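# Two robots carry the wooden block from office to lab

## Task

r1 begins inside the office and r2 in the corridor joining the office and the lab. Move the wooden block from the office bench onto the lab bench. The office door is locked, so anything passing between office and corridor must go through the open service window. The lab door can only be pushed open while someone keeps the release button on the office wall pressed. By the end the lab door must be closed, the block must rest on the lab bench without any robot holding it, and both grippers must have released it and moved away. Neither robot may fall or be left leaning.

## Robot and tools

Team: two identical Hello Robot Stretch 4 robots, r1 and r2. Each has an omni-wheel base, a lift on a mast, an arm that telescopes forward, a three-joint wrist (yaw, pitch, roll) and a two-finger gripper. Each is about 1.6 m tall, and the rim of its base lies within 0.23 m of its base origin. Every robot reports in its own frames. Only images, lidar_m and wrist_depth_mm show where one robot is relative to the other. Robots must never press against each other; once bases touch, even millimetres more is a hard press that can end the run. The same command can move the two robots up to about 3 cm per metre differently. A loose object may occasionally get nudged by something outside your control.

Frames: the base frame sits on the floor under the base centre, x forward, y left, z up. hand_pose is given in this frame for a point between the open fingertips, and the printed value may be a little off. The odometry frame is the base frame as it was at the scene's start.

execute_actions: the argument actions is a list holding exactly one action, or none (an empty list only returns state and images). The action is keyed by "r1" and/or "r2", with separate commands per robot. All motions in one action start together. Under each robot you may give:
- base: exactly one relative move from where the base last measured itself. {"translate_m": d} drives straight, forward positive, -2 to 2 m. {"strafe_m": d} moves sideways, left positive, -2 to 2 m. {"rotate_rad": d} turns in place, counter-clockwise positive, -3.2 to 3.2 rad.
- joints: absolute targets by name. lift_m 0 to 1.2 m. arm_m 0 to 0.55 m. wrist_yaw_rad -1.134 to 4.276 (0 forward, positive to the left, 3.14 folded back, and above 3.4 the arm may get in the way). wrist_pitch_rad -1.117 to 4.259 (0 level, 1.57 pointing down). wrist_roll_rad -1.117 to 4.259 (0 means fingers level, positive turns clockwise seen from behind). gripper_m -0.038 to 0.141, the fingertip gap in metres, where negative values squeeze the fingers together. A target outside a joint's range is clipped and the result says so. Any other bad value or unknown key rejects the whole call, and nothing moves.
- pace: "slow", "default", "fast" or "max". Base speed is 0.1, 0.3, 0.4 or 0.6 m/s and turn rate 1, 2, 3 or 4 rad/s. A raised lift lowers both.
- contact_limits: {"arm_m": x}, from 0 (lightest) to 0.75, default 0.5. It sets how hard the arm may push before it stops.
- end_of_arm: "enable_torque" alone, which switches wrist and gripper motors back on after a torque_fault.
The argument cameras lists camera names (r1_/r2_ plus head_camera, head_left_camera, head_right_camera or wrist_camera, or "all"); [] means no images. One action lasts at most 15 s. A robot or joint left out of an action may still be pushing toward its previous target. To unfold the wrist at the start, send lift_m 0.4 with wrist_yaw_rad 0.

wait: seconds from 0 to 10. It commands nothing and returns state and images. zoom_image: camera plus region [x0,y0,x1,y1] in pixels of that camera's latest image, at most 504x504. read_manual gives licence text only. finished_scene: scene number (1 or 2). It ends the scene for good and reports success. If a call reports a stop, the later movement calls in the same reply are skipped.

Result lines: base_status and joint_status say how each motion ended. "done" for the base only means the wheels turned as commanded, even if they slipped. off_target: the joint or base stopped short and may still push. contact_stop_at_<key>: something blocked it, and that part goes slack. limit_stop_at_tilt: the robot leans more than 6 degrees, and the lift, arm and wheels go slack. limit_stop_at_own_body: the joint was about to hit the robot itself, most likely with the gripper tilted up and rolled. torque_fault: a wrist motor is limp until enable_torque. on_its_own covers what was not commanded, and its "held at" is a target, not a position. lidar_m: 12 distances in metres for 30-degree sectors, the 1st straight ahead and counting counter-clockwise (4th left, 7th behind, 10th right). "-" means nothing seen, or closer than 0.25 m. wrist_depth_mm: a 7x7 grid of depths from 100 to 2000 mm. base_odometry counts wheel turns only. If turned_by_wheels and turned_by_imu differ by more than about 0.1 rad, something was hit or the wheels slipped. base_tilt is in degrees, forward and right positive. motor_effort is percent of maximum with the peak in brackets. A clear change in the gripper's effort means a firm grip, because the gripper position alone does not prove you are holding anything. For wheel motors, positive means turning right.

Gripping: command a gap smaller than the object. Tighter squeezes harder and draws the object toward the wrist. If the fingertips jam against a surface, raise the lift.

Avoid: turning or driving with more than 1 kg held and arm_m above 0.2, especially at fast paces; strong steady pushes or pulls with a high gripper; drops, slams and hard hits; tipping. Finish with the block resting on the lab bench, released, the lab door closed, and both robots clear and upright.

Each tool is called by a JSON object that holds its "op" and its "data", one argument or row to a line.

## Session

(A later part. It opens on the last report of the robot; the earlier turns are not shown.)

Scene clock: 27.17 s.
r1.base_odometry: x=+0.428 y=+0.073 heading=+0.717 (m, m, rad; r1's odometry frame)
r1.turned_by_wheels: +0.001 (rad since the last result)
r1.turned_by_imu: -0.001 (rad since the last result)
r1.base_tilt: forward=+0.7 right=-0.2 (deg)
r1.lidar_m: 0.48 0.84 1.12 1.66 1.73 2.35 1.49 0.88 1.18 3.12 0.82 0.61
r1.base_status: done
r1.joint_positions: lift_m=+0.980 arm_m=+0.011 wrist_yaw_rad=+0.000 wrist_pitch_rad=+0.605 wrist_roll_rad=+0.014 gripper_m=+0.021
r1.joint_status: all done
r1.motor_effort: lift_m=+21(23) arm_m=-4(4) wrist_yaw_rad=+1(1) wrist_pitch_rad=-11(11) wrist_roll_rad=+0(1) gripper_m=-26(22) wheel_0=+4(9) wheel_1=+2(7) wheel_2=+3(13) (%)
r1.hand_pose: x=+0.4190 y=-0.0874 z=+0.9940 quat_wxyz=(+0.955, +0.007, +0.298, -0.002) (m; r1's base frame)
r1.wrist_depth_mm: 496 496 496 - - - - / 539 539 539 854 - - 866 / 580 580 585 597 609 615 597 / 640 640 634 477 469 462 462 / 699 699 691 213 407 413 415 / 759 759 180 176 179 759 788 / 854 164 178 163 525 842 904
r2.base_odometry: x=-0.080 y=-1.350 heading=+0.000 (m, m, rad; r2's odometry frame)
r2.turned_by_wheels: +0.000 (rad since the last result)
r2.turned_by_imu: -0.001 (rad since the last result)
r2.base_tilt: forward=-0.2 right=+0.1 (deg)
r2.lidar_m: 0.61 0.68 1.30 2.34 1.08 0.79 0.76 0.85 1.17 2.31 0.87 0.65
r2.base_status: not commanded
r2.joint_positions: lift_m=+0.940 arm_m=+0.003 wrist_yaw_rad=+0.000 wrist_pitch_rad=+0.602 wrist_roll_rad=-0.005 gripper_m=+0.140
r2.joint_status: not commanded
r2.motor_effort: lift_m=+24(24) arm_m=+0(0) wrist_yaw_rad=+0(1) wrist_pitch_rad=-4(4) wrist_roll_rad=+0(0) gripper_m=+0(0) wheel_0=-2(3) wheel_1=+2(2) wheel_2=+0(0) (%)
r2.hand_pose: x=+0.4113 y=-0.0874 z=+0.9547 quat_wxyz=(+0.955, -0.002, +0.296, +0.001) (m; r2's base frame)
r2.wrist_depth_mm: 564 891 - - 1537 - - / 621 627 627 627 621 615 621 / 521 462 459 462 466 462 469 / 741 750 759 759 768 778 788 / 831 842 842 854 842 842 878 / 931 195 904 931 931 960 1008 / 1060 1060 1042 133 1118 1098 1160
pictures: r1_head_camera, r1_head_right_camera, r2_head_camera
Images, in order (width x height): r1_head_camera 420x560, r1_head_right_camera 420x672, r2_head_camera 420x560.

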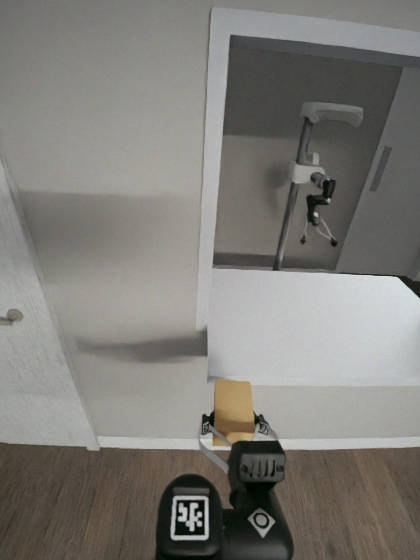

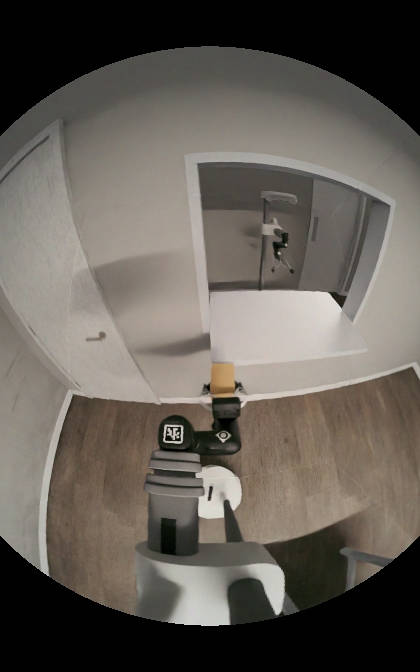

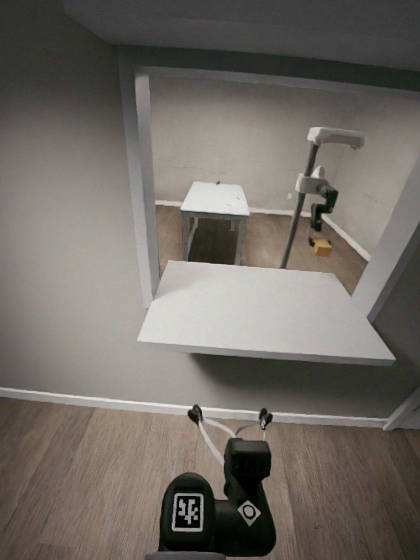

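{"op": "execute_actions", "data": {
  "actions": [
    {"r1":{"base":{"strafe_m":-0.53},"joints":{"arm_m":0.2,"lift_m":0.96},"pace":"fast"}}
  ],
  "cameras": []
}}

{"op": "execute_actions", "data": {
  "actions": [
    {"r1":{"joints":{"arm_m":0.53},"pace":"fast"}}
  ],
  "cameras": []
}}

{"op": "execute_actions", "data": {
  "actions": [
    {"r1":{"joints":{"lift_m":0.934}}}
  ],
  "cameras": []
}}

{"op": "execute_actions", "data": {
  "actions": [
    {"r1":{"joints":{"gripper_m":0.125}}}
  ],
  "cameras": []
}}

{"op": "execute_actions", "data": {
  "actions": [
    {"r1":{"joints":{"arm_m":0.01,"lift_m":0.96},"pace":"max"},"r2":{"joints":{"arm_m":0.25}}}
  ],
  "cameras": ["r1_head_right_camera","r2_wrist_camera","r2_head_camera"]
}}

Scene clock: 30.50 s.
r1.base_odometry: x=+0.776 y=-0.327 heading=+0.717 (m, m, rad; r1's odometry frame)
r1.turned_by_wheels: +0.000 (rad since the last result)
r1.turned_by_imu: +0.000 (rad since the last result)
r1.base_tilt: forward=+0.8 right=-0.1 (deg)
r1.lidar_m: 0.59 0.61 1.16 2.18 2.28 3.13 0.81 0.86 2.66 2.57 1.16 0.62
r1.base_status: done
r1.joint_positions: lift_m=+0.960 arm_m=+0.199 wrist_yaw_rad=+0.000 wrist_pitch_rad=+0.604 wrist_roll_rad=+0.014 gripper_m=+0.021
r1.joint_status: all done
r1.motor_effort: lift_m=+17(18) arm_m=+4(5) wrist_yaw_rad=+2(0) wrist_pitch_rad=-10(12) wrist_roll_rad=+0(0) gripper_m=-22(23) wheel_0=+1(13) wheel_1=+1(12) wheel_2=+0(2) (%)
r1.hand_pose: x=+0.6075 y=-0.0874 z=+0.9744 quat_wxyz=(+0.955, +0.007, +0.298, -0.002) (m; r1's base frame)
r1.wrist_depth_mm: 1983 1983 1921 1983 1921 - - / - - - - - - 480 / 597 591 580 580 564 559 484 / 452 439 439 436 430 427 421 / 359 355 338 213 334 343 342 / 298 298 179 176 180 287 287 / 256 163 179 164 209 236 247
r2.base_odometry: x=-0.080 y=-1.350 heading=+0.000 (m, m, rad; r2's odometry frame)
r2.turned_by_wheels: +0.000 (rad since the last result)
r2.turned_by_imu: +0.000 (rad since the last result)
r2.base_tilt: forward=-0.2 right=+0.1 (deg)
r2.lidar_m: 0.61 0.66 1.30 2.34 1.03 0.79 0.75 0.82 1.19 2.31 0.88 0.66
r2.base_status: not commanded
r2.joint_positions: lift_m=+0.940 arm_m=+0.003 wrist_yaw_rad=+0.000 wrist_pitch_rad=+0.602 wrist_roll_rad=-0.005 gripper_m=+0.140
r2.joint_status: not commanded
r2.motor_effort: lift_m=+24(24) arm_m=+0(0) wrist_yaw_rad=-1(0) wrist_pitch_rad=-4(4) wrist_roll_rad=+0(0) gripper_m=+0(1) wheel_0=-2(2) wheel_1=+2(2) wheel_2=+0(0) (%)
r2.hand_pose: x=+0.4113 y=-0.0874 z=+0.9547 quat_wxyz=(+0.955, -0.002, +0.296, +0.001) (m; r2's base frame)
r2.wrist_depth_mm: 569 891 - 854 - - - / 615 634 627 621 621 621 615 / 521 462 462 462 466 469 473 / 741 750 759 768 768 788 788 / 831 842 854 854 842 866 891 / 931 195 891 946 917 960 1008 / 1078 1060 1042 133 1098 1098 1138
pictures: none
No camera images: the call's "cameras" was empty. Leave "cameras" out to get every camera's image.

Scene clock: 32.27 s.
r1.base_odometry: x=+0.776 y=-0.327 heading=+0.717 (m, m, rad; r1's odometry frame)
r1.turned_by_wheels: +0.000 (rad since the last result)
r1.turned_by_imu: +0.001 (rad since the last result)
r1.base_tilt: forward=+0.8 right=-0.1 (deg)
r1.lidar_m: 0.57 0.60 1.15 2.19 2.28 3.12 0.82 0.85 2.66 2.56 1.14 0.60
r1.base_status: not commanded
r1.joint_positions: lift_m=+0.960 arm_m=+0.529 wrist_yaw_rad=+0.000 wrist_pitch_rad=+0.604 wrist_roll_rad=+0.014 gripper_m=+0.021
r1.joint_status: all done
r1.motor_effort: lift_m=+16(17) arm_m=+4(3) wrist_yaw_rad=+0(1) wrist_pitch_rad=-10(12) wrist_roll_rad=+1(0) gripper_m=-24(23) wheel_0=+1(1) wheel_1=+1(1) wheel_2=+0(0) (%)
r1.hand_pose: x=+0.9375 y=-0.0874 z=+0.9744 quat_wxyz=(+0.955, +0.007, +0.298, -0.002) (m; r1's base frame)
r1.wrist_depth_mm: 1661 1618 1661 1576 1618 1661 1756 / 1808 1921 1756 1708 1756 1756 1863 / 1808 1921 1921 1863 1983 - - / - 442 436 433 427 421 418 / 357 353 340 213 332 342 340 / 298 296 180 176 180 286 285 / 256 164 179 163 208 234 246
r2.base_odometry: x=-0.080 y=-1.350 heading=+0.000 (m, m, rad; r2's odometry frame)
r2.turned_by_wheels: +0.000 (rad since the last result)
r2.turned_by_imu: +0.000 (rad since the last result)
r2.base_tilt: forward=-0.1 right=+0.1 (deg)
r2.lidar_m: 0.59 0.65 1.30 2.36 1.07 0.78 0.77 0.79 1.19 2.31 0.87 0.65
r2.base_status: not commanded
r2.joint_positions: lift_m=+0.940 arm_m=+0.003 wrist_yaw_rad=+0.000 wrist_pitch_rad=+0.602 wrist_roll_rad=-0.005 gripper_m=+0.140
r2.joint_status: not commanded
r2.motor_effort: lift_m=+24(24) arm_m=+0(0) wrist_yaw_rad=-1(1) wrist_pitch_rad=-4(4) wrist_roll_rad=+1(0) gripper_m=+1(1) wheel_0=-2(2) wheel_1=+1(2) wheel_2=+0(0) (%)
r2.hand_pose: x=+0.4113 y=-0.0874 z=+0.9547 quat_wxyz=(+0.955, -0.002, +0.296, +0.001) (m; r2's base frame)
r2.wrist_depth_mm: 569 891 - 603 - - - / 621 634 634 585 621 621 621 / 525 466 462 459 462 466 469 / 732 750 750 759 768 788 788 / 820 820 842 854 854 854 891 / 931 195 904 946 917 960 1008 / 1060 1060 1042 133 1098 1118 1160
pictures: none
No camera images: the call's "cameras" was empty. Leave "cameras" out to get every camera's image.

Scene clock: 33.13 s.
r1.base_odometry: x=+0.776 y=-0.327 heading=+0.717 (m, m, rad; r1's odometry frame)
r1.turned_by_wheels: +0.000 (rad since the last result)
r1.turned_by_imu: +0.000 (rad since the last result)
r1.base_tilt: forward=+0.9 right=+0.0 (deg)
r1.lidar_m: 0.57 0.62 1.15 2.19 2.27 3.11 0.80 0.87 2.64 2.57 1.15 0.60
r1.base_status: not commanded
r1.joint_positions: lift_m=+0.934 arm_m=+0.529 wrist_yaw_rad=+0.000 wrist_pitch_rad=+0.604 wrist_roll_rad=+0.014 gripper_m=+0.021
r1.joint_status: all done
r1.motor_effort: lift_m=+16(17) arm_m=+5(5) wrist_yaw_rad=+1(1) wrist_pitch_rad=-10(11) wrist_roll_rad=+0(1) gripper_m=-25(23) wheel_0=+1(1) wheel_1=+1(1) wheel_2=+0(0) (%)
r1.hand_pose: x=+0.9375 y=-0.0874 z=+0.9485 quat_wxyz=(+0.955, +0.007, +0.298, -0.002) (m; r1's base frame)
r1.wrist_depth_mm: 1618 1661 1661 1618 1661 1661 1661 / 1756 1756 1808 1808 1808 1808 1863 / 1921 1921 1921 1921 1983 - - / 399 392 387 382 377 375 373 / 319 314 301 212 294 301 303 / 267 263 180 176 180 254 253 / 227 163 178 163 195 208 218
r2.base_odometry: x=-0.080 y=-1.350 heading=+0.000 (m, m, rad; r2's odometry frame)
r2.turned_by_wheels: +0.000 (rad since the last result)
r2.turned_by_imu: +0.000 (rad since the last result)
r2.base_tilt: forward=-0.3 right=+0.0 (deg)
r2.lidar_m: 0.62 0.66 1.30 2.37 1.08 0.79 0.77 0.82 1.16 2.28 0.87 0.64
r2.base_status: not commanded
r2.joint_positions: lift_m=+0.940 arm_m=+0.003 wrist_yaw_rad=+0.000 wrist_pitch_rad=+0.602 wrist_roll_rad=-0.005 gripper_m=+0.140
r2.joint_status: not commanded
r2.motor_effort: lift_m=+24(24) arm_m=+0(0) wrist_yaw_rad=-2(1) wrist_pitch_rad=-4(4) wrist_roll_rad=+0(0) gripper_m=-2(0) wheel_0=-2(2) wheel_1=+1(1) wheel_2=+0(0) (%)
r2.hand_pose: x=+0.4113 y=-0.0874 z=+0.9547 quat_wxyz=(+0.955, -0.002, +0.296, +0.001) (m; r2's base frame)
r2.wrist_depth_mm: 559 891 - 647 - - - / 615 634 621 564 621 621 621 / 521 469 462 462 459 469 473 / 741 741 750 759 778 788 788 / 831 831 842 842 831 854 891 / 946 195 904 931 917 960 1008 / 1060 1025 1060 133 1138 1118 1138
pictures: none
No camera images: the call's "cameras" was empty. Leave "cameras" out to get every camera's image.

Scene clock: 35.07 s.
r1.base_odometry: x=+0.776 y=-0.327 heading=+0.717 (m, m, rad; r1's odometry frame)
r1.turned_by_wheels: +0.000 (rad since the last result)
r1.turned_by_imu: +0.001 (rad since the last result)
r1.base_tilt: forward=+0.8 right=+0.0 (deg)
r1.lidar_m: 0.56 0.62 1.16 2.18 2.28 3.12 0.83 0.84 2.66 2.57 1.16 0.60
r1.base_status: not commanded
r1.joint_positions: lift_m=+0.934 arm_m=+0.529 wrist_yaw_rad=+0.000 wrist_pitch_rad=+0.601 wrist_roll_rad=+0.014 gripper_m=+0.125
r1.joint_status: all done
r1.motor_effort: lift_m=+16(15) arm_m=+5(4) wrist_yaw_rad=+1(0) wrist_pitch_rad=-2(11) wrist_roll_rad=+1(0) gripper_m=+2(22) wheel_0=+1(2) wheel_1=+1(1) wheel_2=+0(0) (%)
r1.hand_pose: x=+0.9380 y=-0.0874 z=+0.9492 quat_wxyz=(+0.955, +0.007, +0.296, -0.002) (m; r1's base frame)
r1.wrist_depth_mm: 1618 1661 1618 1576 1576 1618 1661 / 1808 1756 1808 1756 1863 1808 1808 / 1921 1863 1921 1921 1983 - - / 402 399 397 276 387 377 382 / 322 317 315 220 298 306 306 / 267 258 193 188 192 241 256 / 229 221 218 144 216 216 220
r2.base_odometry: x=-0.080 y=-1.350 heading=+0.000 (m, m, rad; r2's odometry frame)
r2.turned_by_wheels: +0.000 (rad since the last result)
r2.turned_by_imu: +0.000 (rad since the last result)
r2.base_tilt: forward=-0.2 right=+0.2 (deg)
r2.lidar_m: 0.62 0.68 1.27 2.35 1.05 0.79 0.75 0.81 1.18 2.29 0.86 0.65
r2.base_status: not commanded
r2.joint_positions: lift_m=+0.940 arm_m=+0.003 wrist_yaw_rad=+0.000 wrist_pitch_rad=+0.602 wrist_roll_rad=-0.005 gripper_m=+0.140
r2.joint_status: not commanded
r2.motor_effort: lift_m=+24(24) arm_m=+0(0) wrist_yaw_rad=+0(0) wrist_pitch_rad=-4(3) wrist_roll_rad=+0(0) gripper_m=+0(0) wheel_0=-2(2) wheel_1=+2(1) wheel_2=+0(0) (%)
r2.hand_pose: x=+0.4113 y=-0.0874 z=+0.9547 quat_wxyz=(+0.955, -0.002, +0.296, +0.001) (m; r2's base frame)
r2.wrist_depth_mm: 569 878 - 878 - - - / 609 634 627 544 615 615 615 / 521 466 462 466 462 466 473 / 732 750 759 759 778 788 788 / 820 842 842 854 842 866 878 / 931 195 891 946 931 976 1008 / 1078 1042 1060 133 1118 1118 1138
pictures: none
No camera images: the call's "cameras" was empty. Leave "cameras" out to get every camera's image.

Scene clock: 37.07 s.
r1.base_odometry: x=+0.776 y=-0.327 heading=+0.717 (m, m, rad; r1's odometry frame)
r1.turned_by_wheels: +0.000 (rad since the last result)
r1.turned_by_imu: +0.001 (rad since the last result)
r1.base_tilt: forward=+0.8 right=+0.0 (deg)
r1.lidar_m: 0.57 0.60 1.15 2.19 2.29 3.10 0.81 0.85 2.65 2.57 1.14 0.61
r1.base_status: not commanded
r1.joint_positions: lift_m=+0.960 arm_m=+0.011 wrist_yaw_rad=+0.000 wrist_pitch_rad=+0.602 wrist_roll_rad=+0.014 gripper_m=+0.125
r1.joint_status: all done
r1.motor_effort: lift_m=+20(22) arm_m=-4(3) wrist_yaw_rad=+2(2) wrist_pitch_rad=-4(4) wrist_roll_rad=+2(1) gripper_m=+4(1) wheel_0=+1(1) wheel_1=+1(1) wheel_2=+0(0) (%)
r1.hand_pose: x=+0.4194 y=-0.0875 z=+0.9746 quat_wxyz=(+0.955, +0.007, +0.297, -0.002) (m; r1's base frame)
r1.wrist_depth_mm: - - - - - - 504 / - - - 788 842 707 535 / 615 609 597 585 574 569 574 / 459 449 442 436 436 433 424 / 413 413 413 699 699 691 707 / 788 768 759 788 741 750 778 / 891 866 878 144 891 866 904
r2.base_odometry: x=-0.080 y=-1.350 heading=+0.000 (m, m, rad; r2's odometry frame)
r2.turned_by_wheels: +0.000 (rad since the last result)
r2.turned_by_imu: +0.000 (rad since the last result)
r2.base_tilt: forward=-0.2 right=+0.1 (deg)
r2.lidar_m: 0.65 0.65 1.30 2.37 1.06 0.78 0.76 0.82 1.17 2.29 0.89 0.67
r2.base_status: not commanded
r2.joint_positions: lift_m=+0.940 arm_m=+0.249 wrist_yaw_rad=+0.000 wrist_pitch_rad=+0.602 wrist_roll_rad=-0.005 gripper_m=+0.140
r2.joint_status: all done
r2.motor_effort: lift_m=+24(24) arm_m=+8(8) wrist_yaw_rad=+0(1) wrist_pitch_rad=-4(5) wrist_roll_rad=+0(0) gripper_m=+0(2) wheel_0=-3(3) wheel_1=+1(2) wheel_2=+0(0) (%)
r2.hand_pose: x=+0.6573 y=-0.0874 z=+0.9546 quat_wxyz=(+0.955, -0.002, +0.296, +0.001) (m; r2's base frame)
r2.wrist_depth_mm: 466 - - - - - - / 462 627 621 615 609 609 615 / 439 459 455 338 436 452 452 / 364 366 364 349 362 359 359 / 303 301 301 303 300 297 298 / 259 195 256 256 248 254 259 / 259 257 257 133 683 691 707
pictures: r1_head_right_camera, r2_head_camera, r2_wrist_camera
camera_calibration (this result's frames):
r2_wrist_camera: T_world_to_cam=[[-0.0516462, -0.998238, -0.0292179, -0.0279293], [-0.56676, 0.0533866, -0.822152, 1.22049], [0.822263, -0.0259015, -0.568518, 0.220128], [0, 0, 0, 1]] pos_world=[0.50928, -0.0873363, 1.12776]
Images, in order (width x height): r1_head_right_camera 420x672, r2_head_camera 420x560, r2_wrist_camera 616x392.

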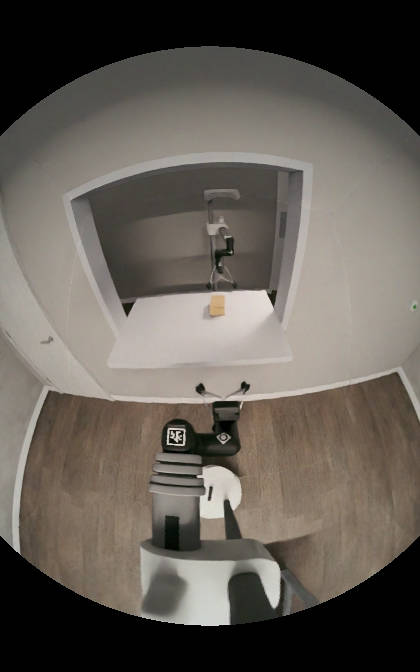

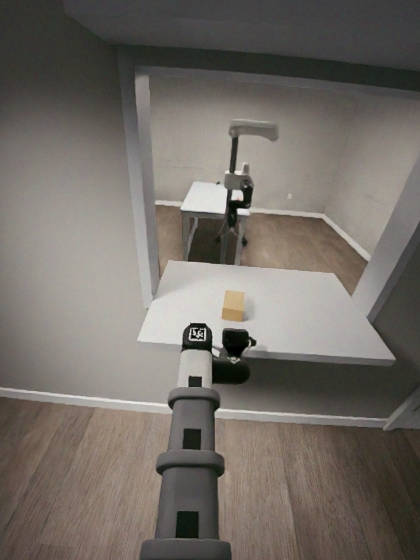

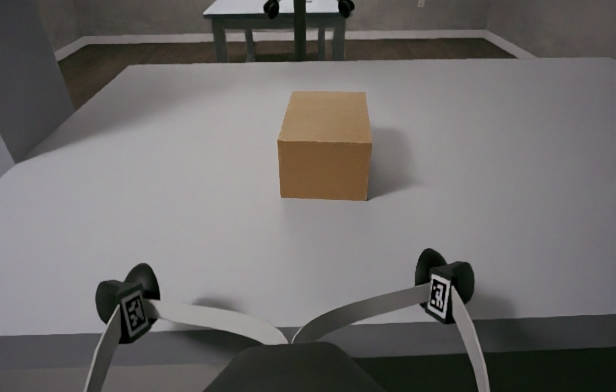

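{"op": "execute_actions", "data": {
  "actions": [
    {"r1":{"base":{"strafe_m":-0.4},"joints":{"lift_m":0.93,"wrist_pitch_rad":0,"gripper_m":-0.01},"pace":"max"},"r2":{"base":{"strafe_m":-0.033},"joints":{"arm_m":0.43,"lift_m":0.937},"pace":"slow"}}
  ],
  "cameras": ["r2_wrist_camera"]
}}

Scene clock: 40.63 s.
r1.base_odometry: x=+1.039 y=-0.628 heading=+0.717 (m, m, rad; r1's odometry frame)
r1.turned_by_wheels: +0.000 (rad since the last result)
r1.turned_by_imu: +0.000 (rad since the last result)
r1.base_tilt: forward=+0.8 right=-0.1 (deg)
r1.lidar_m: 0.57 0.61 0.83 2.59 2.69 0.86 0.82 3.09 2.23 2.16 1.17 0.85
r1.base_status: done
r1.joint_positions: lift_m=+0.930 arm_m=+0.011 wrist_yaw_rad=+0.000 wrist_pitch_rad=+0.003 wrist_roll_rad=+0.014 gripper_m=-0.010
r1.joint_status: all done
r1.motor_effort: lift_m=+16(17) arm_m=-4(4) wrist_yaw_rad=+1(2) wrist_pitch_rad=-6(13) wrist_roll_rad=+1(0) gripper_m=-8(11) wheel_0=+3(12) wheel_1=-2(12) wheel_2=+0(1) (%)
r1.hand_pose: x=+0.4701 y=-0.0874 z=+1.1076 quat_wxyz=(+1.000, +0.007, +0.001, +0.000) (m; r1's base frame)
r1.wrist_depth_mm: - - - 569 580 574 574 / - - - 564 569 569 569 / - - - 569 564 564 564 / - - - 564 569 559 564 / - - - 559 564 564 549 / - 788 1576 199 559 549 549 / 627 621 530 181 549 559 549
r2.base_odometry: x=-0.080 y=-1.383 heading=-0.001 (m, m, rad; r2's odometry frame)
r2.turned_by_wheels: +0.000 (rad since the last result)
r2.turned_by_imu: -0.001 (rad since the last result)
r2.base_tilt: forward=-0.3 right=+0.2 (deg)
r2.lidar_m: 0.61 0.69 1.28 2.39 1.06 0.80 0.77 0.80 1.16 2.28 0.87 0.65
r2.base_status: done
r2.joint_positions: lift_m=+0.937 arm_m=+0.429 wrist_yaw_rad=+0.000 wrist_pitch_rad=+0.602 wrist_roll_rad=-0.005 gripper_m=+0.140
r2.joint_status: all done
r2.motor_effort: lift_m=+17(24) arm_m=+9(8) wrist_yaw_rad=+0(1) wrist_pitch_rad=-5(4) wrist_roll_rad=+0(0) gripper_m=+0(1) wheel_0=+2(10) wheel_1=-4(7) wheel_2=-1(1) (%)
r2.hand_pose: x=+0.8372 y=-0.0875 z=+0.9522 quat_wxyz=(+0.955, -0.002, +0.296, +0.001) (m; r2's base frame)
r2.wrist_depth_mm: - - - - - - - / - - - - - - - / 452 455 452 449 449 449 445 / 362 359 347 253 355 355 355 / 298 298 278 211 285 296 294 / 254 195 186 183 197 237 252 / 222 216 216 132 215 220 219
pictures: r2_wrist_camera
camera_calibration (this result's frames):
r2_wrist_camera: T_world_to_cam=[[-0.0520279, -0.998218, -0.0292179, -0.0184777], [-0.566739, 0.0536033, -0.822151, 1.32046], [0.822253, -0.0262159, -0.568518, 0.0707694], [0, 0, 0, 1]] pos_world=[0.689206, -0.0873706, 1.12531]
Images, in order (width x height): r2_wrist_camera 616x392.

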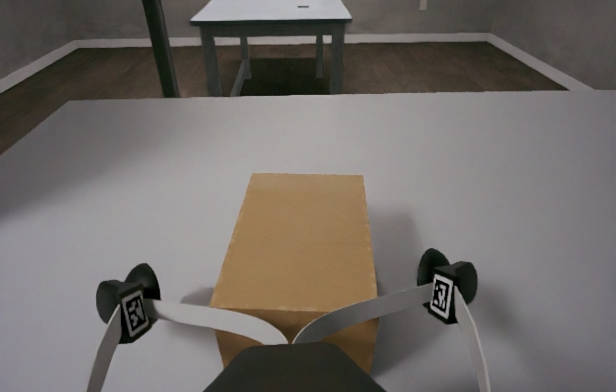

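{"op": "execute_actions", "data": {
  "actions": [
    {"r1":{"base":{"strafe_m":-0.4},"pace":"max"},"r2":{"base":{"strafe_m":-0.007},"joints":{"gripper_m":0.015}}}
  ],
  "cameras": []
}}

{"op": "execute_actions", "data": {
  "actions": [
    {"r2":{"joints":{"lift_m":0.965},"pace":"fast"}}
  ],
  "cameras": ["r2_wrist_camera"]
}}

{"op": "execute_actions", "data": {
  "actions": [
    {"r1":{"base":{"strafe_m":-0.35},"pace":"max"},"r2":{"base":{"translate_m":-0.2},"joints":{"arm_m":0.005},"pace":"fast"}}
  ],
  "cameras": ["r2_wrist_camera","r1_wrist_camera"]
}}

Scene clock: 43.47 s.
r1.base_odometry: x=+1.302 y=-0.929 heading=+0.717 (m, m, rad; r1's odometry frame)
r1.turned_by_wheels: +0.000 (rad since the last result)
r1.turned_by_imu: +0.000 (rad since the last result)
r1.base_tilt: forward=+0.9 right=-0.1 (deg)
r1.lidar_m: 0.78 0.70 0.82 2.99 1.21 0.84 0.93 2.56 1.83 1.78 1.12 0.84
r1.base_status: done
r1.joint_positions: lift_m=+0.930 arm_m=+0.011 wrist_yaw_rad=+0.000 wrist_pitch_rad=+0.003 wrist_roll_rad=+0.014 gripper_m=-0.010
r1.joint_status: not commanded
r1.motor_effort: lift_m=+16(16) arm_m=-4(4) wrist_yaw_rad=+2(1) wrist_pitch_rad=-6(7) wrist_roll_rad=+0(1) gripper_m=-8(7) wheel_0=+1(14) wheel_1=-1(12) wheel_2=+0(1) (%)
r1.hand_pose: x=+0.4701 y=-0.0874 z=+1.1076 quat_wxyz=(+1.000, +0.007, +0.001, +0.000) (m; r1's base frame)
r1.wrist_depth_mm: 580 574 580 585 580 574 580 / 574 574 574 574 574 580 569 / 574 574 564 564 569 564 574 / 569 569 564 569 559 564 559 / 564 569 559 564 554 564 559 / 559 559 559 198 554 554 549 / 554 554 554 181 554 549 549
r2.base_odometry: x=-0.080 y=-1.390 heading=-0.001 (m, m, rad; r2's odometry frame)
r2.turned_by_wheels: +0.000 (rad since the last result)
r2.turned_by_imu: +0.000 (rad since the last result)
r2.base_tilt: forward=-0.2 right=+0.1 (deg)
r2.lidar_m: 0.61 0.67 1.26 2.40 1.07 0.79 0.77 0.83 1.17 2.26 0.88 0.64
r2.base_status: done
r2.joint_positions: lift_m=+0.937 arm_m=+0.429 wrist_yaw_rad=+0.000 wrist_pitch_rad=+0.604 wrist_roll_rad=-0.005 gripper_m=+0.015
r2.joint_status: all done
r2.motor_effort: lift_m=+18(18) arm_m=+8(8) wrist_yaw_rad=+0(1) wrist_pitch_rad=-11(11) wrist_roll_rad=-1(0) gripper_m=-19(21) wheel_0=+0(11) wheel_1=-1(10) wheel_2=+0(0) (%)
r2.hand_pose: x=+0.8369 y=-0.0875 z=+0.9516 quat_wxyz=(+0.955, -0.002, +0.297, +0.001) (m; r2's base frame)
r2.wrist_depth_mm: - - - - - - - / - - - - - - - / 449 449 449 442 442 439 442 / 355 355 340 240 353 349 349 / 294 296 204 196 294 291 291 / 252 179 168 167 177 242 249 / 208 214 179 147 218 212 218
pictures: none
No camera images: the call's "cameras" was empty. Leave "cameras" out to get every camera's image.

Scene clock: 44.23 s.
r1.base_odometry: x=+1.302 y=-0.929 heading=+0.717 (m, m, rad; r1's odometry frame)
r1.turned_by_wheels: +0.000 (rad since the last result)
r1.turned_by_imu: +0.000 (rad since the last result)
r1.base_tilt: forward=+0.8 right=+0.0 (deg)
r1.lidar_m: 0.80 0.69 0.84 2.98 1.19 0.83 0.90 2.55 1.80 1.77 1.12 0.85
r1.base_status: not commanded
r1.joint_positions: lift_m=+0.930 arm_m=+0.011 wrist_yaw_rad=+0.000 wrist_pitch_rad=+0.003 wrist_roll_rad=+0.014 gripper_m=-0.010
r1.joint_status: not commanded
r1.motor_effort: lift_m=+16(16) arm_m=-4(5) wrist_yaw_rad=+2(1) wrist_pitch_rad=-6(6) wrist_roll_rad=+0(0) gripper_m=-9(6) wheel_0=+1(1) wheel_1=-2(1) wheel_2=+0(0) (%)
r1.hand_pose: x=+0.4701 y=-0.0874 z=+1.1076 quat_wxyz=(+1.000, +0.007, +0.001, +0.000) (m; r1's base frame)
r1.wrist_depth_mm: 580 580 580 569 574 569 580 / 580 569 580 574 574 574 564 / 574 574 569 564 569 569 564 / 569 564 564 564 569 559 564 / 564 564 564 559 564 554 554 / 564 559 559 199 559 559 554 / 554 559 554 181 544 554 549
r2.base_odometry: x=-0.080 y=-1.390 heading=-0.001 (m, m, rad; r2's odometry frame)
r2.turned_by_wheels: +0.000 (rad since the last result)
r2.turned_by_imu: +0.000 (rad since the last result)
r2.base_tilt: forward=-0.2 right=+0.1 (deg)
r2.lidar_m: 0.61 0.68 1.29 2.40 1.11 0.80 0.77 0.83 1.17 2.25 0.88 0.64
r2.base_status: not commanded
r2.joint_positions: lift_m=+0.965 arm_m=+0.429 wrist_yaw_rad=+0.000 wrist_pitch_rad=+0.604 wrist_roll_rad=-0.005 gripper_m=+0.015
r2.joint_status: all done
r2.motor_effort: lift_m=+25(27) arm_m=+8(8) wrist_yaw_rad=+2(1) wrist_pitch_rad=-11(12) wrist_roll_rad=+0(0) gripper_m=-20(21) wheel_0=+0(0) wheel_1=-1(2) wheel_2=+0(0) (%)
r2.hand_pose: x=+0.8369 y=-0.0875 z=+0.9790 quat_wxyz=(+0.955, -0.002, +0.298, +0.001) (m; r2's base frame)
r2.wrist_depth_mm: - - - 1921 - - - / - - - - - - - / 539 504 508 500 504 496 496 / 402 404 387 239 397 399 394 / 334 334 205 196 334 329 330 / 286 179 168 167 177 273 282 / 240 242 179 147 248 240 247
pictures: r2_wrist_camera
camera_calibration (this result's frames):
r2_wrist_camera: T_world_to_cam=[[-0.0519767, -0.998224, -0.0290934, -0.0178479], [-0.568712, 0.0535345, -0.820793, 1.34263], [0.820893, -0.0261163, -0.570484, 0.089344], [0, 0, 0, 1]] pos_world=[0.689298, -0.0873598, 1.15247]
Images, in order (width x height): r2_wrist_camera 616x392.

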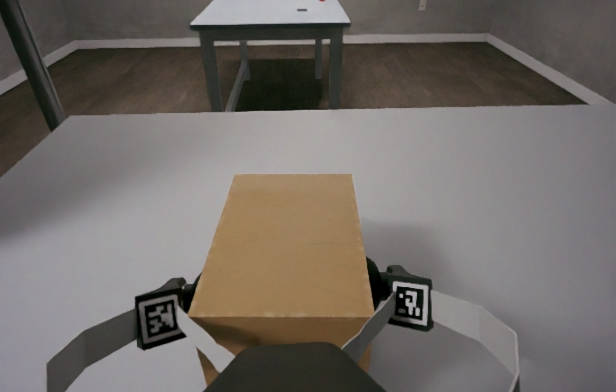

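Scene clock: 46.47 s.
r1.base_odometry: x=+1.532 y=-1.193 heading=+0.717 (m, m, rad; r1's odometry frame)
r1.turned_by_wheels: +0.000 (rad since the last result)
r1.turned_by_imu: +0.000 (rad since the last result)
r1.base_tilt: forward=+0.8 right=+0.0 (deg)
r1.lidar_m: 0.80 0.86 0.94 3.05 1.18 1.01 3.57 2.06 1.48 1.43 1.14 0.86
r1.base_status: done
r1.joint_positions: lift_m=+0.930 arm_m=+0.011 wrist_yaw_rad=+0.000 wrist_pitch_rad=+0.003 wrist_roll_rad=+0.014 gripper_m=-0.010
r1.joint_status: not commanded
r1.motor_effort: lift_m=+16(16) arm_m=-4(4) wrist_yaw_rad=+2(1) wrist_pitch_rad=-6(5) wrist_roll_rad=+1(1) gripper_m=-10(7) wheel_0=+3(14) wheel_1=-1(12) wheel_2=+0(0) (%)
r1.hand_pose: x=+0.4701 y=-0.0874 z=+1.1076 quat_wxyz=(+1.000, +0.007, +0.001, +0.000) (m; r1's base frame)
r1.wrist_depth_mm: 585 580 580 580 580 569 574 / 580 580 574 574 574 569 564 / 569 574 574 574 574 564 569 / 569 569 564 564 559 569 564 / 569 554 564 559 564 559 530 / 569 564 564 199 554 564 559 / 559 554 559 182 554 544 549
r2.base_odometry: x=-0.280 y=-1.390 heading=-0.001 (m, m, rad; r2's odometry frame)
r2.turned_by_wheels: +0.000 (rad since the last result)
r2.turned_by_imu: -0.001 (rad since the last result)
r2.base_tilt: forward=-0.2 right=+0.1 (deg)
r2.lidar_m: 0.81 0.85 1.58 1.95 0.81 0.59 0.55 0.63 0.85 2.26 1.46 0.87
r2.base_status: done
r2.joint_positions: lift_m=+0.965 arm_m=+0.006 wrist_yaw_rad=+0.000 wrist_pitch_rad=+0.605 wrist_roll_rad=-0.005 gripper_m=+0.015
r2.joint_status: all done
r2.motor_effort: lift_m=+25(25) arm_m=-8(6) wrist_yaw_rad=+3(2) wrist_pitch_rad=-13(13) wrist_roll_rad=+0(1) gripper_m=-20(23) wheel_0=-2(6) wheel_1=-2(6) wheel_2=-2(11) (%)
r2.hand_pose: x=+0.4146 y=-0.0875 z=+0.9789 quat_wxyz=(+0.955, -0.002, +0.298, +0.001) (m; r2's base frame)
r2.wrist_depth_mm: 741 866 1060 1042 1060 1042 798 / 809 691 691 683 683 676 676 / 878 891 904 917 904 917 946 / 960 991 960 240 1008 1042 1042 / 1078 1098 205 196 1098 1138 1160 / 1255 179 168 167 177 1255 1308 / 1160 1182 180 147 1229 1182 1205
pictures: r1_wrist_camera, r2_wrist_camera
camera_calibration (this result's frames):
r1_wrist_camera: T_world_to_cam=[[0.0168574, -0.999502, -0.0266576, -0.0597862], [0.0446616, 0.0273875, -0.998627, 1.15768], [0.99886, 0.0156437, 0.0451011, -0.292688], [0, 0, 0, 1]] pos_world=[0.241658, -0.0868836, 1.1677]
r2_wrist_camera: T_world_to_cam=[[-0.0521962, -0.998214, -0.0290704, -0.0397778], [-0.569066, 0.0536524, -0.82054, 1.10232], [0.820633, -0.026286, -0.57085, 0.436365], [0, 0, 0, 1]] pos_world=[0.267119, -0.0873783, 1.15244]
Images, in order (width x height): r1_wrist_camera 616x392, r2_wrist_camera 616x392.

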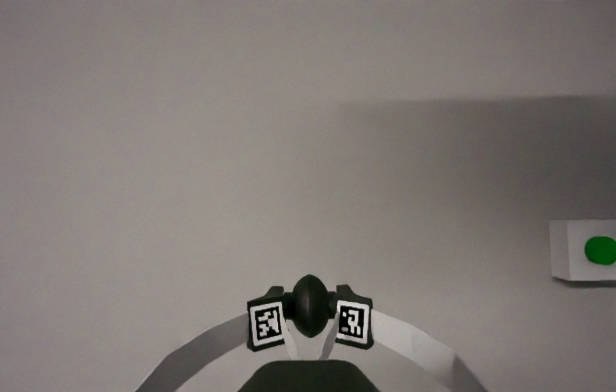

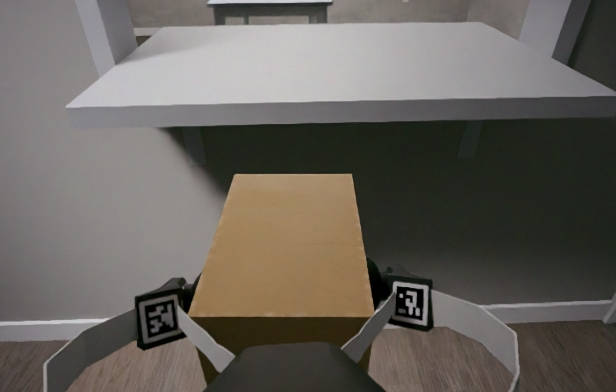

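{"op": "execute_actions", "data": {
  "actions": [
    {"r1":{"base":{"strafe_m":-0.405},"joints":{"arm_m":0.17}},"r2":{"base":{"strafe_m":1.25},"joints":{"lift_m":0.84},"pace":"fast"}}
  ],
  "cameras": ["r2_head_right_camera","r1_wrist_camera"]
}}

Scene clock: 51.53 s.
r1.base_odometry: x=+1.798 y=-1.498 heading=+0.718 (m, m, rad; r1's odometry frame)
r1.turned_by_wheels: +0.000 (rad since the last result)
r1.turned_by_imu: +0.001 (rad since the last result)
r1.base_tilt: forward=+0.9 right=-0.1 (deg)
r1.lidar_m: 0.76 0.84 1.16 3.06 1.29 1.39 3.60 1.40 1.07 1.03 1.07 0.83
r1.base_status: done
r1.joint_positions: lift_m=+0.930 arm_m=+0.169 wrist_yaw_rad=+0.000 wrist_pitch_rad=+0.002 wrist_roll_rad=+0.014 gripper_m=-0.010
r1.joint_status: all done
r1.motor_effort: lift_m=+16(16) arm_m=+4(4) wrist_yaw_rad=+2(1) wrist_pitch_rad=-4(6) wrist_roll_rad=+0(0) gripper_m=-9(7) wheel_0=+4(13) wheel_1=-2(11) wheel_2=+0(0) (%)
r1.hand_pose: x=+0.6286 y=-0.0874 z=+1.1077 quat_wxyz=(+1.000, +0.007, +0.001, +0.000) (m; r1's base frame)
r1.wrist_depth_mm: 424 427 421 424 421 424 421 / 418 421 418 418 418 418 415 / 418 418 418 415 415 413 413 / 413 418 413 410 413 410 410 / 410 413 410 373 410 410 410 / 413 407 407 198 407 404 407 / 404 404 402 182 402 402 404
r2.base_odometry: x=-0.279 y=-0.140 heading=-0.001 (m, m, rad; r2's odometry frame)
r2.turned_by_wheels: +0.000 (rad since the last result)
r2.turned_by_imu: -0.002 (rad since the last result)
r2.base_tilt: forward=-0.2 right=+0.0 (deg)
r2.lidar_m: 1.09 1.18 1.21 1.15 0.77 0.61 0.58 0.62 0.81 2.52 1.30 1.12
r2.base_status: done
r2.joint_positions: lift_m=+0.840 arm_m=+0.006 wrist_yaw_rad=+0.000 wrist_pitch_rad=+0.604 wrist_roll_rad=-0.005 gripper_m=+0.015
r2.joint_status: all done
r2.motor_effort: lift_m=+19(20) arm_m=-8(8) wrist_yaw_rad=+1(1) wrist_pitch_rad=-12(12) wrist_roll_rad=+0(1) gripper_m=-22(22) wheel_0=+0(15) wheel_1=+0(13) wheel_2=+0(1) (%)
r2.hand_pose: x=+0.4147 y=-0.0874 z=+0.8544 quat_wxyz=(+0.955, -0.002, +0.298, +0.001) (m; r2's base frame)
r2.wrist_depth_mm: 798 798 820 809 820 842 842 / 866 866 878 891 878 917 917 / 946 960 976 976 991 991 976 / 1025 1060 1025 239 1078 1098 1098 / 1182 1160 204 196 1182 1205 1255 / 1229 179 167 167 177 1205 1255 / 1025 1060 179 147 1098 1060 1098
pictures: r1_wrist_camera, r2_head_right_camera
camera_calibration (this result's frames):
r1_wrist_camera: T_world_to_cam=[[0.0170568, -0.999499, -0.0266529, -0.0625306], [0.0449218, 0.0273959, -0.998615, 1.15049], [0.998845, 0.0158359, 0.0453666, -0.451249], [0, 0, 0, 1]] pos_world=[0.400113, -0.0868721, 1.1677]
Images, in order (width x height): r1_wrist_camera 616x392, r2_head_right_camera 420x672.

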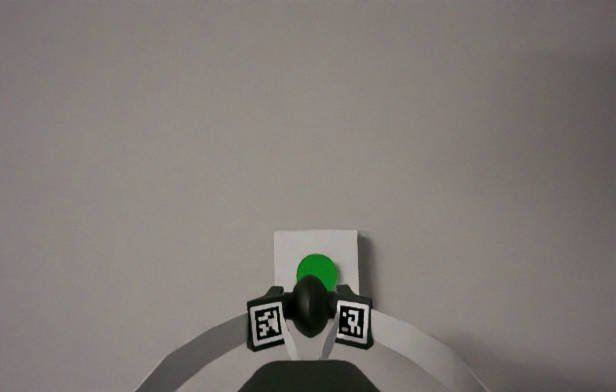

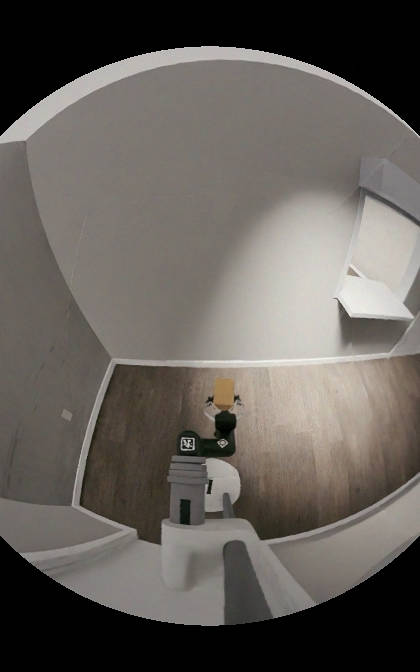

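{"op": "execute_actions", "data": {
  "actions": [
    {"r1":{"base":{"strafe_m":-0.005},"joints":{"arm_m":0.31,"lift_m":0.926},"contact_limits":{"arm_m":0.2},"pace":"slow"},"r2":{"base":{"translate_m":-0.345}}}
  ],
  "cameras": ["r1_wrist_camera"]
}}

{"op": "execute_actions", "data": {
  "actions": [
    {"r2":{"base":{"translate_m":-0.12},"pace":"slow"}}
  ],
  "cameras": ["r2_head_right_camera"]
}}

Scene clock: 54.57 s.
r1.base_odometry: x=+1.801 y=-1.502 heading=+0.718 (m, m, rad; r1's odometry frame)
r1.turned_by_wheels: +0.000 (rad since the last result)
r1.turned_by_imu: +0.002 (rad since the last result)
r1.base_tilt: forward=+0.7 right=-0.2 (deg)
r1.lidar_m: 0.80 0.84 1.17 3.05 1.28 1.40 3.60 1.40 1.06 1.02 1.08 0.83
r1.base_status: done
r1.joint_positions: lift_m=+0.926 arm_m=+0.308 wrist_yaw_rad=-0.005 wrist_pitch_rad=+0.002 wrist_roll_rad=+0.014 gripper_m=-0.010
r1.joint_status: all done
r1.on_its_own: wrist_yaw_rad is at rest, and its effort (+18) is outside its rest range (-13 to +13)
r1.motor_effort: lift_m=+14(15) arm_m=+11(11) wrist_yaw_rad=+18(16) wrist_pitch_rad=-4(6) wrist_roll_rad=+1(0) gripper_m=-6(8) wheel_0=+7(7) wheel_1=-2(6) wheel_2=-2(3) (%)
r1.contact_limits: arm_m 0.2
r1.hand_pose: x=+0.7670 y=-0.0889 z=+1.1039 quat_wxyz=(+1.000, +0.007, +0.001, -0.003) (m; r1's base frame)
r1.wrist_depth_mm: 283 282 282 282 283 283 282 / 279 282 282 281 281 281 278 / 278 279 278 279 277 277 278 / 277 277 277 276 276 276 276 / 274 274 273 236 274 274 276 / 273 271 271 201 273 272 272 / 272 272 268 151 271 271 271
r2.base_odometry: x=-0.624 y=-0.139 heading=-0.002 (m, m, rad; r2's odometry frame)
r2.turned_by_wheels: +0.000 (rad since the last result)
r2.turned_by_imu: -0.001 (rad since the last result)
r2.base_tilt: forward=-0.3 right=+0.1 (deg)
r2.lidar_m: 1.45 1.52 1.23 0.62 0.36 0.28 0.25 0.26 0.31 0.94 1.69 1.48
r2.base_status: done
r2.joint_positions: lift_m=+0.840 arm_m=+0.006 wrist_yaw_rad=+0.000 wrist_pitch_rad=+0.604 wrist_roll_rad=-0.005 gripper_m=+0.015
r2.joint_status: not commanded
r2.motor_effort: lift_m=+19(19) arm_m=-8(8) wrist_yaw_rad=+1(0) wrist_pitch_rad=-12(12) wrist_roll_rad=+1(0) gripper_m=-20(21) wheel_0=-2(3) wheel_1=-3(6) wheel_2=+0(10) (%)
r2.hand_pose: x=+0.4147 y=-0.0874 z=+0.8544 quat_wxyz=(+0.955, -0.002, +0.298, +0.001) (m; r2's base frame)
r2.wrist_depth_mm: 1118 1118 1118 1118 1160 1182 1160 / 1205 1229 1255 1229 1255 1229 1255 / 1308 1308 1336 1366 1336 1366 1430 / 1464 1464 1430 240 1499 1537 1576 / 1464 1464 204 196 1430 1464 1430 / 1229 179 168 167 177 1205 1229 / 1042 1078 180 147 1078 1060 1098
pictures: r1_wrist_camera
camera_calibration (this result's frames):
r1_wrist_camera: T_world_to_cam=[[0.0116522, -0.999577, -0.0266467, -0.0624202], [0.045427, 0.0271501, -0.998599, 1.14013], [0.9989, 0.0104254, 0.0457241, -0.59017], [0, 0, 0, 1]] pos_world=[0.538455, -0.0871957, 1.16385]
Images, in order (width x height): r1_wrist_camera 616x392.

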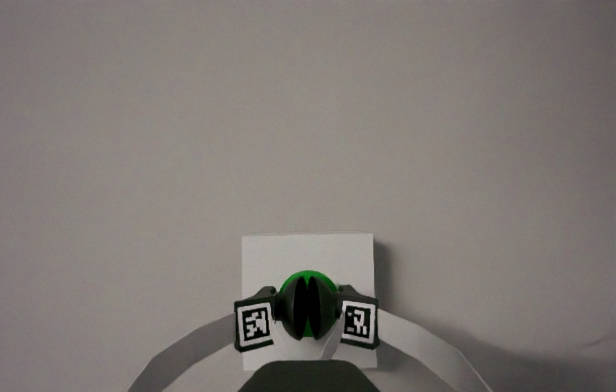

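Scene clock: 57.03 s.
r1.base_odometry: x=+1.801 y=-1.502 heading=+0.718 (m, m, rad; r1's odometry frame)
r1.turned_by_wheels: +0.000 (rad since the last result)
r1.turned_by_imu: +0.001 (rad since the last result)
r1.base_tilt: forward=+0.7 right=-0.1 (deg)
r1.lidar_m: 0.81 0.85 1.17 3.03 1.30 1.40 3.60 1.39 1.06 1.02 1.06 0.84
r1.base_status: not commanded
r1.joint_positions: lift_m=+0.926 arm_m=+0.308 wrist_yaw_rad=-0.005 wrist_pitch_rad=+0.002 wrist_roll_rad=+0.014 gripper_m=-0.010
r1.joint_status: not commanded
r1.on_its_own: wrist_yaw_rad is at rest, and its effort (+17) is outside its rest range (-13 to +13)
r1.motor_effort: lift_m=+14(14) arm_m=+11(11) wrist_yaw_rad=+17(17) wrist_pitch_rad=-5(2) wrist_roll_rad=+0(0) gripper_m=-3(6) wheel_0=+7(7) wheel_1=-2(2) wheel_2=-2(2) (%)
r1.hand_pose: x=+0.7670 y=-0.0889 z=+1.1039 quat_wxyz=(+1.000, +0.007, +0.001, -0.003) (m; r1's base frame)
r1.wrist_depth_mm: 282 282 281 285 282 282 282 / 281 279 281 281 279 282 281 / 279 278 279 279 278 278 278 / 277 277 277 276 277 276 276 / 276 274 274 236 274 274 274 / 272 272 272 200 272 274 272 / 271 272 270 152 270 268 271
r2.base_odometry: x=-0.743 y=-0.139 heading=-0.002 (m, m, rad; r2's odometry frame)
r2.turned_by_wheels: +0.000 (rad since the last result)
r2.turned_by_imu: -0.001 (rad since the last result)
r2.base_tilt: forward=-0.2 right=+0.2 (deg)
r2.lidar_m: 1.54 1.63 1.22 0.52 0.25 0.25 - 0.25 0.30 0.30 1.89 1.62
r2.base_status: done
r2.joint_positions: lift_m=+0.840 arm_m=+0.006 wrist_yaw_rad=+0.000 wrist_pitch_rad=+0.604 wrist_roll_rad=-0.005 gripper_m=+0.015
r2.joint_status: not commanded
r2.motor_effort: lift_m=+21(21) arm_m=-7(8) wrist_yaw_rad=+1(3) wrist_pitch_rad=-11(13) wrist_roll_rad=+1(0) gripper_m=-22(21) wheel_0=-5(9) wheel_1=-5(12) wheel_2=+5(12) (%)
r2.hand_pose: x=+0.4146 y=-0.0874 z=+0.8543 quat_wxyz=(+0.955, -0.002, +0.298, +0.001) (m; r2's base frame)
r2.wrist_depth_mm: 1205 1255 1229 1281 1255 1255 1281 / 1336 1366 1366 1366 1397 1397 1397 / 1430 1430 1464 1499 1499 1537 1537 / 1576 1618 1537 240 1661 1618 1618 / 1499 1464 204 196 1464 1430 1430 / 1255 179 168 167 178 1205 1229 / 1042 1078 179 147 1078 1060 1078
pictures: r2_head_right_camera
Images, in order (width x height): r2_head_right_camera 420x672.

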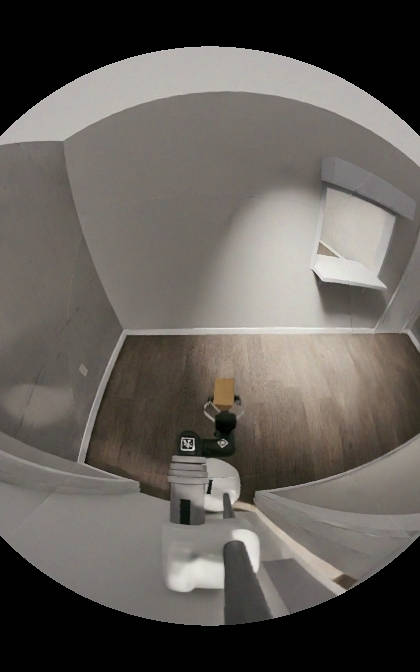

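{"op": "execute_actions", "data": {
  "actions": [
    {"r2":{"base":{"translate_m":-0.8}}}
  ],
  "cameras": ["r2_head_right_camera"]
}}

Scene clock: 61.43 s.
r1.base_odometry: x=+1.801 y=-1.502 heading=+0.718 (m, m, rad; r1's odometry frame)
r1.turned_by_wheels: +0.000 (rad since the last result)
r1.turned_by_imu: +0.002 (rad since the last result)
r1.base_tilt: forward=+0.7 right=-0.1 (deg)
r1.lidar_m: 0.80 0.85 1.14 3.04 1.31 1.37 3.60 1.43 1.07 1.02 1.05 0.85
r1.base_status: not commanded
r1.joint_positions: lift_m=+0.926 arm_m=+0.308 wrist_yaw_rad=-0.005 wrist_pitch_rad=+0.002 wrist_roll_rad=+0.014 gripper_m=-0.010
r1.joint_status: not commanded
r1.on_its_own: wrist_yaw_rad is at rest, and its effort (+16) is outside its rest range (-13 to +13)
r1.motor_effort: lift_m=+14(14) arm_m=+11(11) wrist_yaw_rad=+16(17) wrist_pitch_rad=-3(4) wrist_roll_rad=+1(1) gripper_m=-5(5) wheel_0=+7(7) wheel_1=-2(2) wheel_2=-2(2) (%)
r1.hand_pose: x=+0.7670 y=-0.0889 z=+1.1039 quat_wxyz=(+1.000, +0.007, +0.001, -0.003) (m; r1's base frame)
r1.wrist_depth_mm: 285 282 283 282 282 283 283 / 279 282 282 279 279 279 281 / 281 278 279 279 278 278 277 / 277 277 277 276 278 276 276 / 274 277 274 236 274 273 272 / 273 273 272 201 272 272 273 / 272 271 271 151 270 270 271
r2.base_odometry: x=-1.543 y=-0.137 heading=-0.002 (m, m, rad; r2's odometry frame)
r2.turned_by_wheels: +0.000 (rad since the last result)
r2.turned_by_imu: -0.005 (rad since the last result)
r2.base_tilt: forward=-0.2 right=+0.1 (deg)
r2.lidar_m: 2.36 0.67 0.26 0.25 - - 1.90 1.01 0.76 0.77 0.82 0.64
r2.base_status: done
r2.joint_positions: lift_m=+0.840 arm_m=+0.006 wrist_yaw_rad=+0.000 wrist_pitch_rad=+0.604 wrist_roll_rad=-0.005 gripper_m=+0.015
r2.joint_status: not commanded
r2.motor_effort: lift_m=+21(21) arm_m=-7(7) wrist_yaw_rad=+0(1) wrist_pitch_rad=-12(11) wrist_roll_rad=+1(0) gripper_m=-22(20) wheel_0=-3(14) wheel_1=-1(12) wheel_2=-1(15) (%)
r2.hand_pose: x=+0.4145 y=-0.0874 z=+0.8543 quat_wxyz=(+0.955, -0.002, +0.298, +0.001) (m; r2's base frame)
r2.wrist_depth_mm: 1983 1921 1983 - - 430 325 / - - - - - 413 345 / - - - - - 430 375 / 1808 1808 1708 240 1756 445 427 / 1464 1499 204 196 1430 477 492 / 1255 179 168 167 177 496 554 / 1060 1060 179 147 741 621 647
pictures: r2_head_right_camera
Images, in order (width x height): r2_head_right_camera 420x672.

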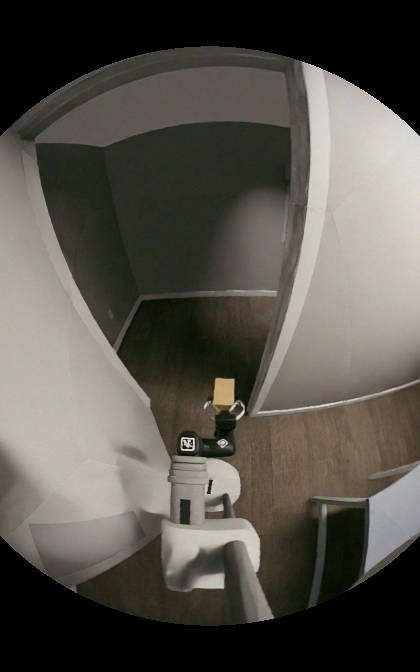

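{"op": "execute_actions", "data": {
  "actions": [
    {"r1":{"joints":{"arm_m":0.02}},"r2":{"base":{"rotate_rad":-1.92}}}
  ],
  "cameras": ["r2_head_camera"]
}}

{"op": "execute_actions", "data": {
  "actions": [
    {"r2":{"base":{"translate_m":0.4},"joints":{"arm_m":0.24,"lift_m":0.82}}}
  ],
  "cameras": ["r2_head_left_camera"]
}}

Scene clock: 64.10 s.
r1.base_odometry: x=+1.801 y=-1.502 heading=+0.718 (m, m, rad; r1's odometry frame)
r1.turned_by_wheels: +0.000 (rad since the last result)
r1.turned_by_imu: +0.001 (rad since the last result)
r1.base_tilt: forward=+0.8 right=+0.0 (deg)
r1.lidar_m: 0.76 0.84 1.17 3.05 1.31 1.38 3.61 1.43 1.08 1.02 1.06 0.84
r1.base_status: not commanded
r1.joint_positions: lift_m=+0.926 arm_m=+0.021 wrist_yaw_rad=+0.000 wrist_pitch_rad=+0.002 wrist_roll_rad=+0.014 gripper_m=-0.010
r1.joint_status: all done
r1.motor_effort: lift_m=+15(14) arm_m=-5(9) wrist_yaw_rad=+1(16) wrist_pitch_rad=-6(5) wrist_roll_rad=+1(0) gripper_m=-8(8) wheel_0=+7(7) wheel_1=-2(2) wheel_2=-2(2) (%)
r1.hand_pose: x=+0.4802 y=-0.0874 z=+1.1038 quat_wxyz=(+1.000, +0.007, +0.001, +0.000) (m; r1's base frame)
r1.wrist_depth_mm: 574 574 574 574 574 569 569 / 564 574 569 564 574 569 564 / 569 564 569 559 564 559 564 / 559 559 559 564 559 564 559 / 559 559 549 521 554 549 554 / 559 554 549 198 559 549 549 / 544 549 549 181 544 549 544
r2.base_odometry: x=-1.543 y=-0.137 heading=-1.922 (m, m, rad; r2's odometry frame)
r2.turned_by_wheels: -1.920 (rad since the last result)
r2.turned_by_imu: -1.890 (rad since the last result)
r2.base_tilt: forward=-0.2 right=+0.1 (deg)
r2.lidar_m: 0.74 1.32 0.71 0.63 2.36 0.43 0.25 - 0.25 1.90 1.62 0.92
r2.base_status: done
r2.joint_positions: lift_m=+0.840 arm_m=+0.006 wrist_yaw_rad=+0.000 wrist_pitch_rad=+0.604 wrist_roll_rad=-0.005 gripper_m=+0.015
r2.joint_status: not commanded
r2.motor_effort: lift_m=+21(21) arm_m=-6(6) wrist_yaw_rad=+1(3) wrist_pitch_rad=-12(12) wrist_roll_rad=+0(0) gripper_m=-20(22) wheel_0=+1(6) wheel_1=+0(12) wheel_2=+4(11) (%)
r2.hand_pose: x=+0.4144 y=-0.0875 z=+0.8542 quat_wxyz=(+0.955, -0.002, +0.298, +0.001) (m; r2's base frame)
r2.wrist_depth_mm: - - 1182 1182 1160 1160 1160 / - - 768 768 768 820 866 / - - 634 707 - - 1863 / 1808 1756 668 239 1756 1708 1756 / 1464 1499 204 196 1464 1336 1397 / 1255 179 168 167 178 1182 1229 / 1060 1060 179 147 1078 1060 1098
pictures: r2_head_camera
Images, in order (width x height): r2_head_camera 420x560.

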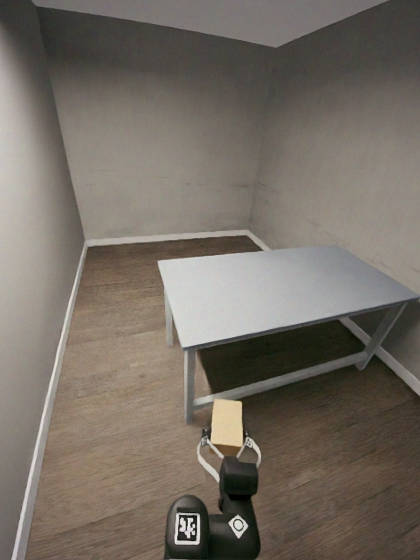

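Scene clock: 66.93 s.
r1.base_odometry: x=+1.801 y=-1.502 heading=+0.718 (m, m, rad; r1's odometry frame)
r1.turned_by_wheels: +0.000 (rad since the last result)
r1.turned_by_imu: +0.001 (rad since the last result)
r1.base_tilt: forward=+0.8 right=+0.0 (deg)
r1.lidar_m: 0.77 0.84 1.16 3.04 1.29 1.40 3.59 1.41 1.07 1.02 1.05 0.83
r1.base_status: not commanded
r1.joint_positions: lift_m=+0.926 arm_m=+0.021 wrist_yaw_rad=+0.000 wrist_pitch_rad=+0.002 wrist_roll_rad=+0.014 gripper_m=-0.010
r1.joint_status: not commanded
r1.motor_effort: lift_m=+14(14) arm_m=-5(5) wrist_yaw_rad=+2(2) wrist_pitch_rad=-4(5) wrist_roll_rad=+1(1) gripper_m=-7(9) wheel_0=+7(7) wheel_1=-2(2) wheel_2=-2(2) (%)
r1.hand_pose: x=+0.4802 y=-0.0874 z=+1.1038 quat_wxyz=(+1.000, +0.007, +0.001, +0.000) (m; r1's base frame)
r1.wrist_depth_mm: 569 569 569 569 574 569 569 / 580 574 574 564 569 569 564 / 564 564 564 559 564 564 559 / 559 569 564 559 559 559 554 / 559 559 559 517 554 549 559 / 549 554 559 199 549 544 549 / 554 554 549 181 544 549 544
r2.base_odometry: x=-1.681 y=-0.513 heading=-1.922 (m, m, rad; r2's odometry frame)
r2.turned_by_wheels: +0.000 (rad since the last result)
r2.turned_by_imu: +0.000 (rad since the last result)
r2.base_tilt: forward=-0.2 right=+0.1 (deg)
r2.lidar_m: 0.36 1.61 0.86 0.67 0.65 0.80 1.33 1.59 1.82 1.76 0.80 0.45
r2.base_status: done
r2.joint_positions: lift_m=+0.820 arm_m=+0.239 wrist_yaw_rad=+0.000 wrist_pitch_rad=+0.604 wrist_roll_rad=-0.005 gripper_m=+0.015
r2.joint_status: all done
r2.motor_effort: lift_m=+19(21) arm_m=+8(10) wrist_yaw_rad=+0(1) wrist_pitch_rad=-11(13) wrist_roll_rad=+0(0) gripper_m=-21(21) wheel_0=+2(7) wheel_1=+2(7) wheel_2=+1(10) (%)
r2.hand_pose: x=+0.6469 y=-0.0874 z=+0.8345 quat_wxyz=(+0.955, -0.002, +0.298, +0.001) (m; r2's base frame)
r2.wrist_depth_mm: - - - - - 1808 1430 / - - - 707 699 699 699 / 554 525 525 521 517 517 521 / 418 418 399 239 410 410 413 / 345 345 204 196 342 342 342 / 296 179 168 167 177 285 291 / 245 251 180 147 256 249 255
pictures: r2_head_left_camera
Images, in order (width x height): r2_head_left_camera 420x672.

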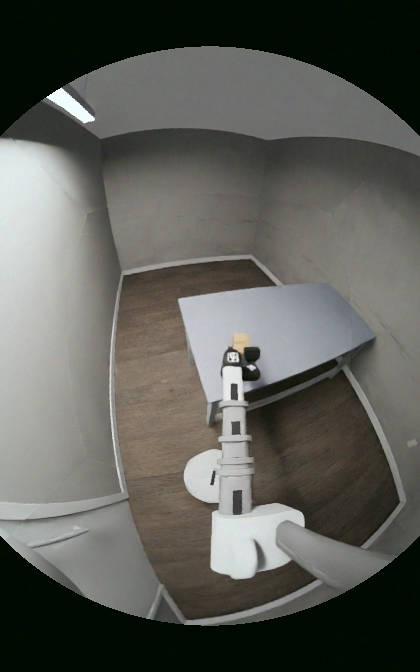

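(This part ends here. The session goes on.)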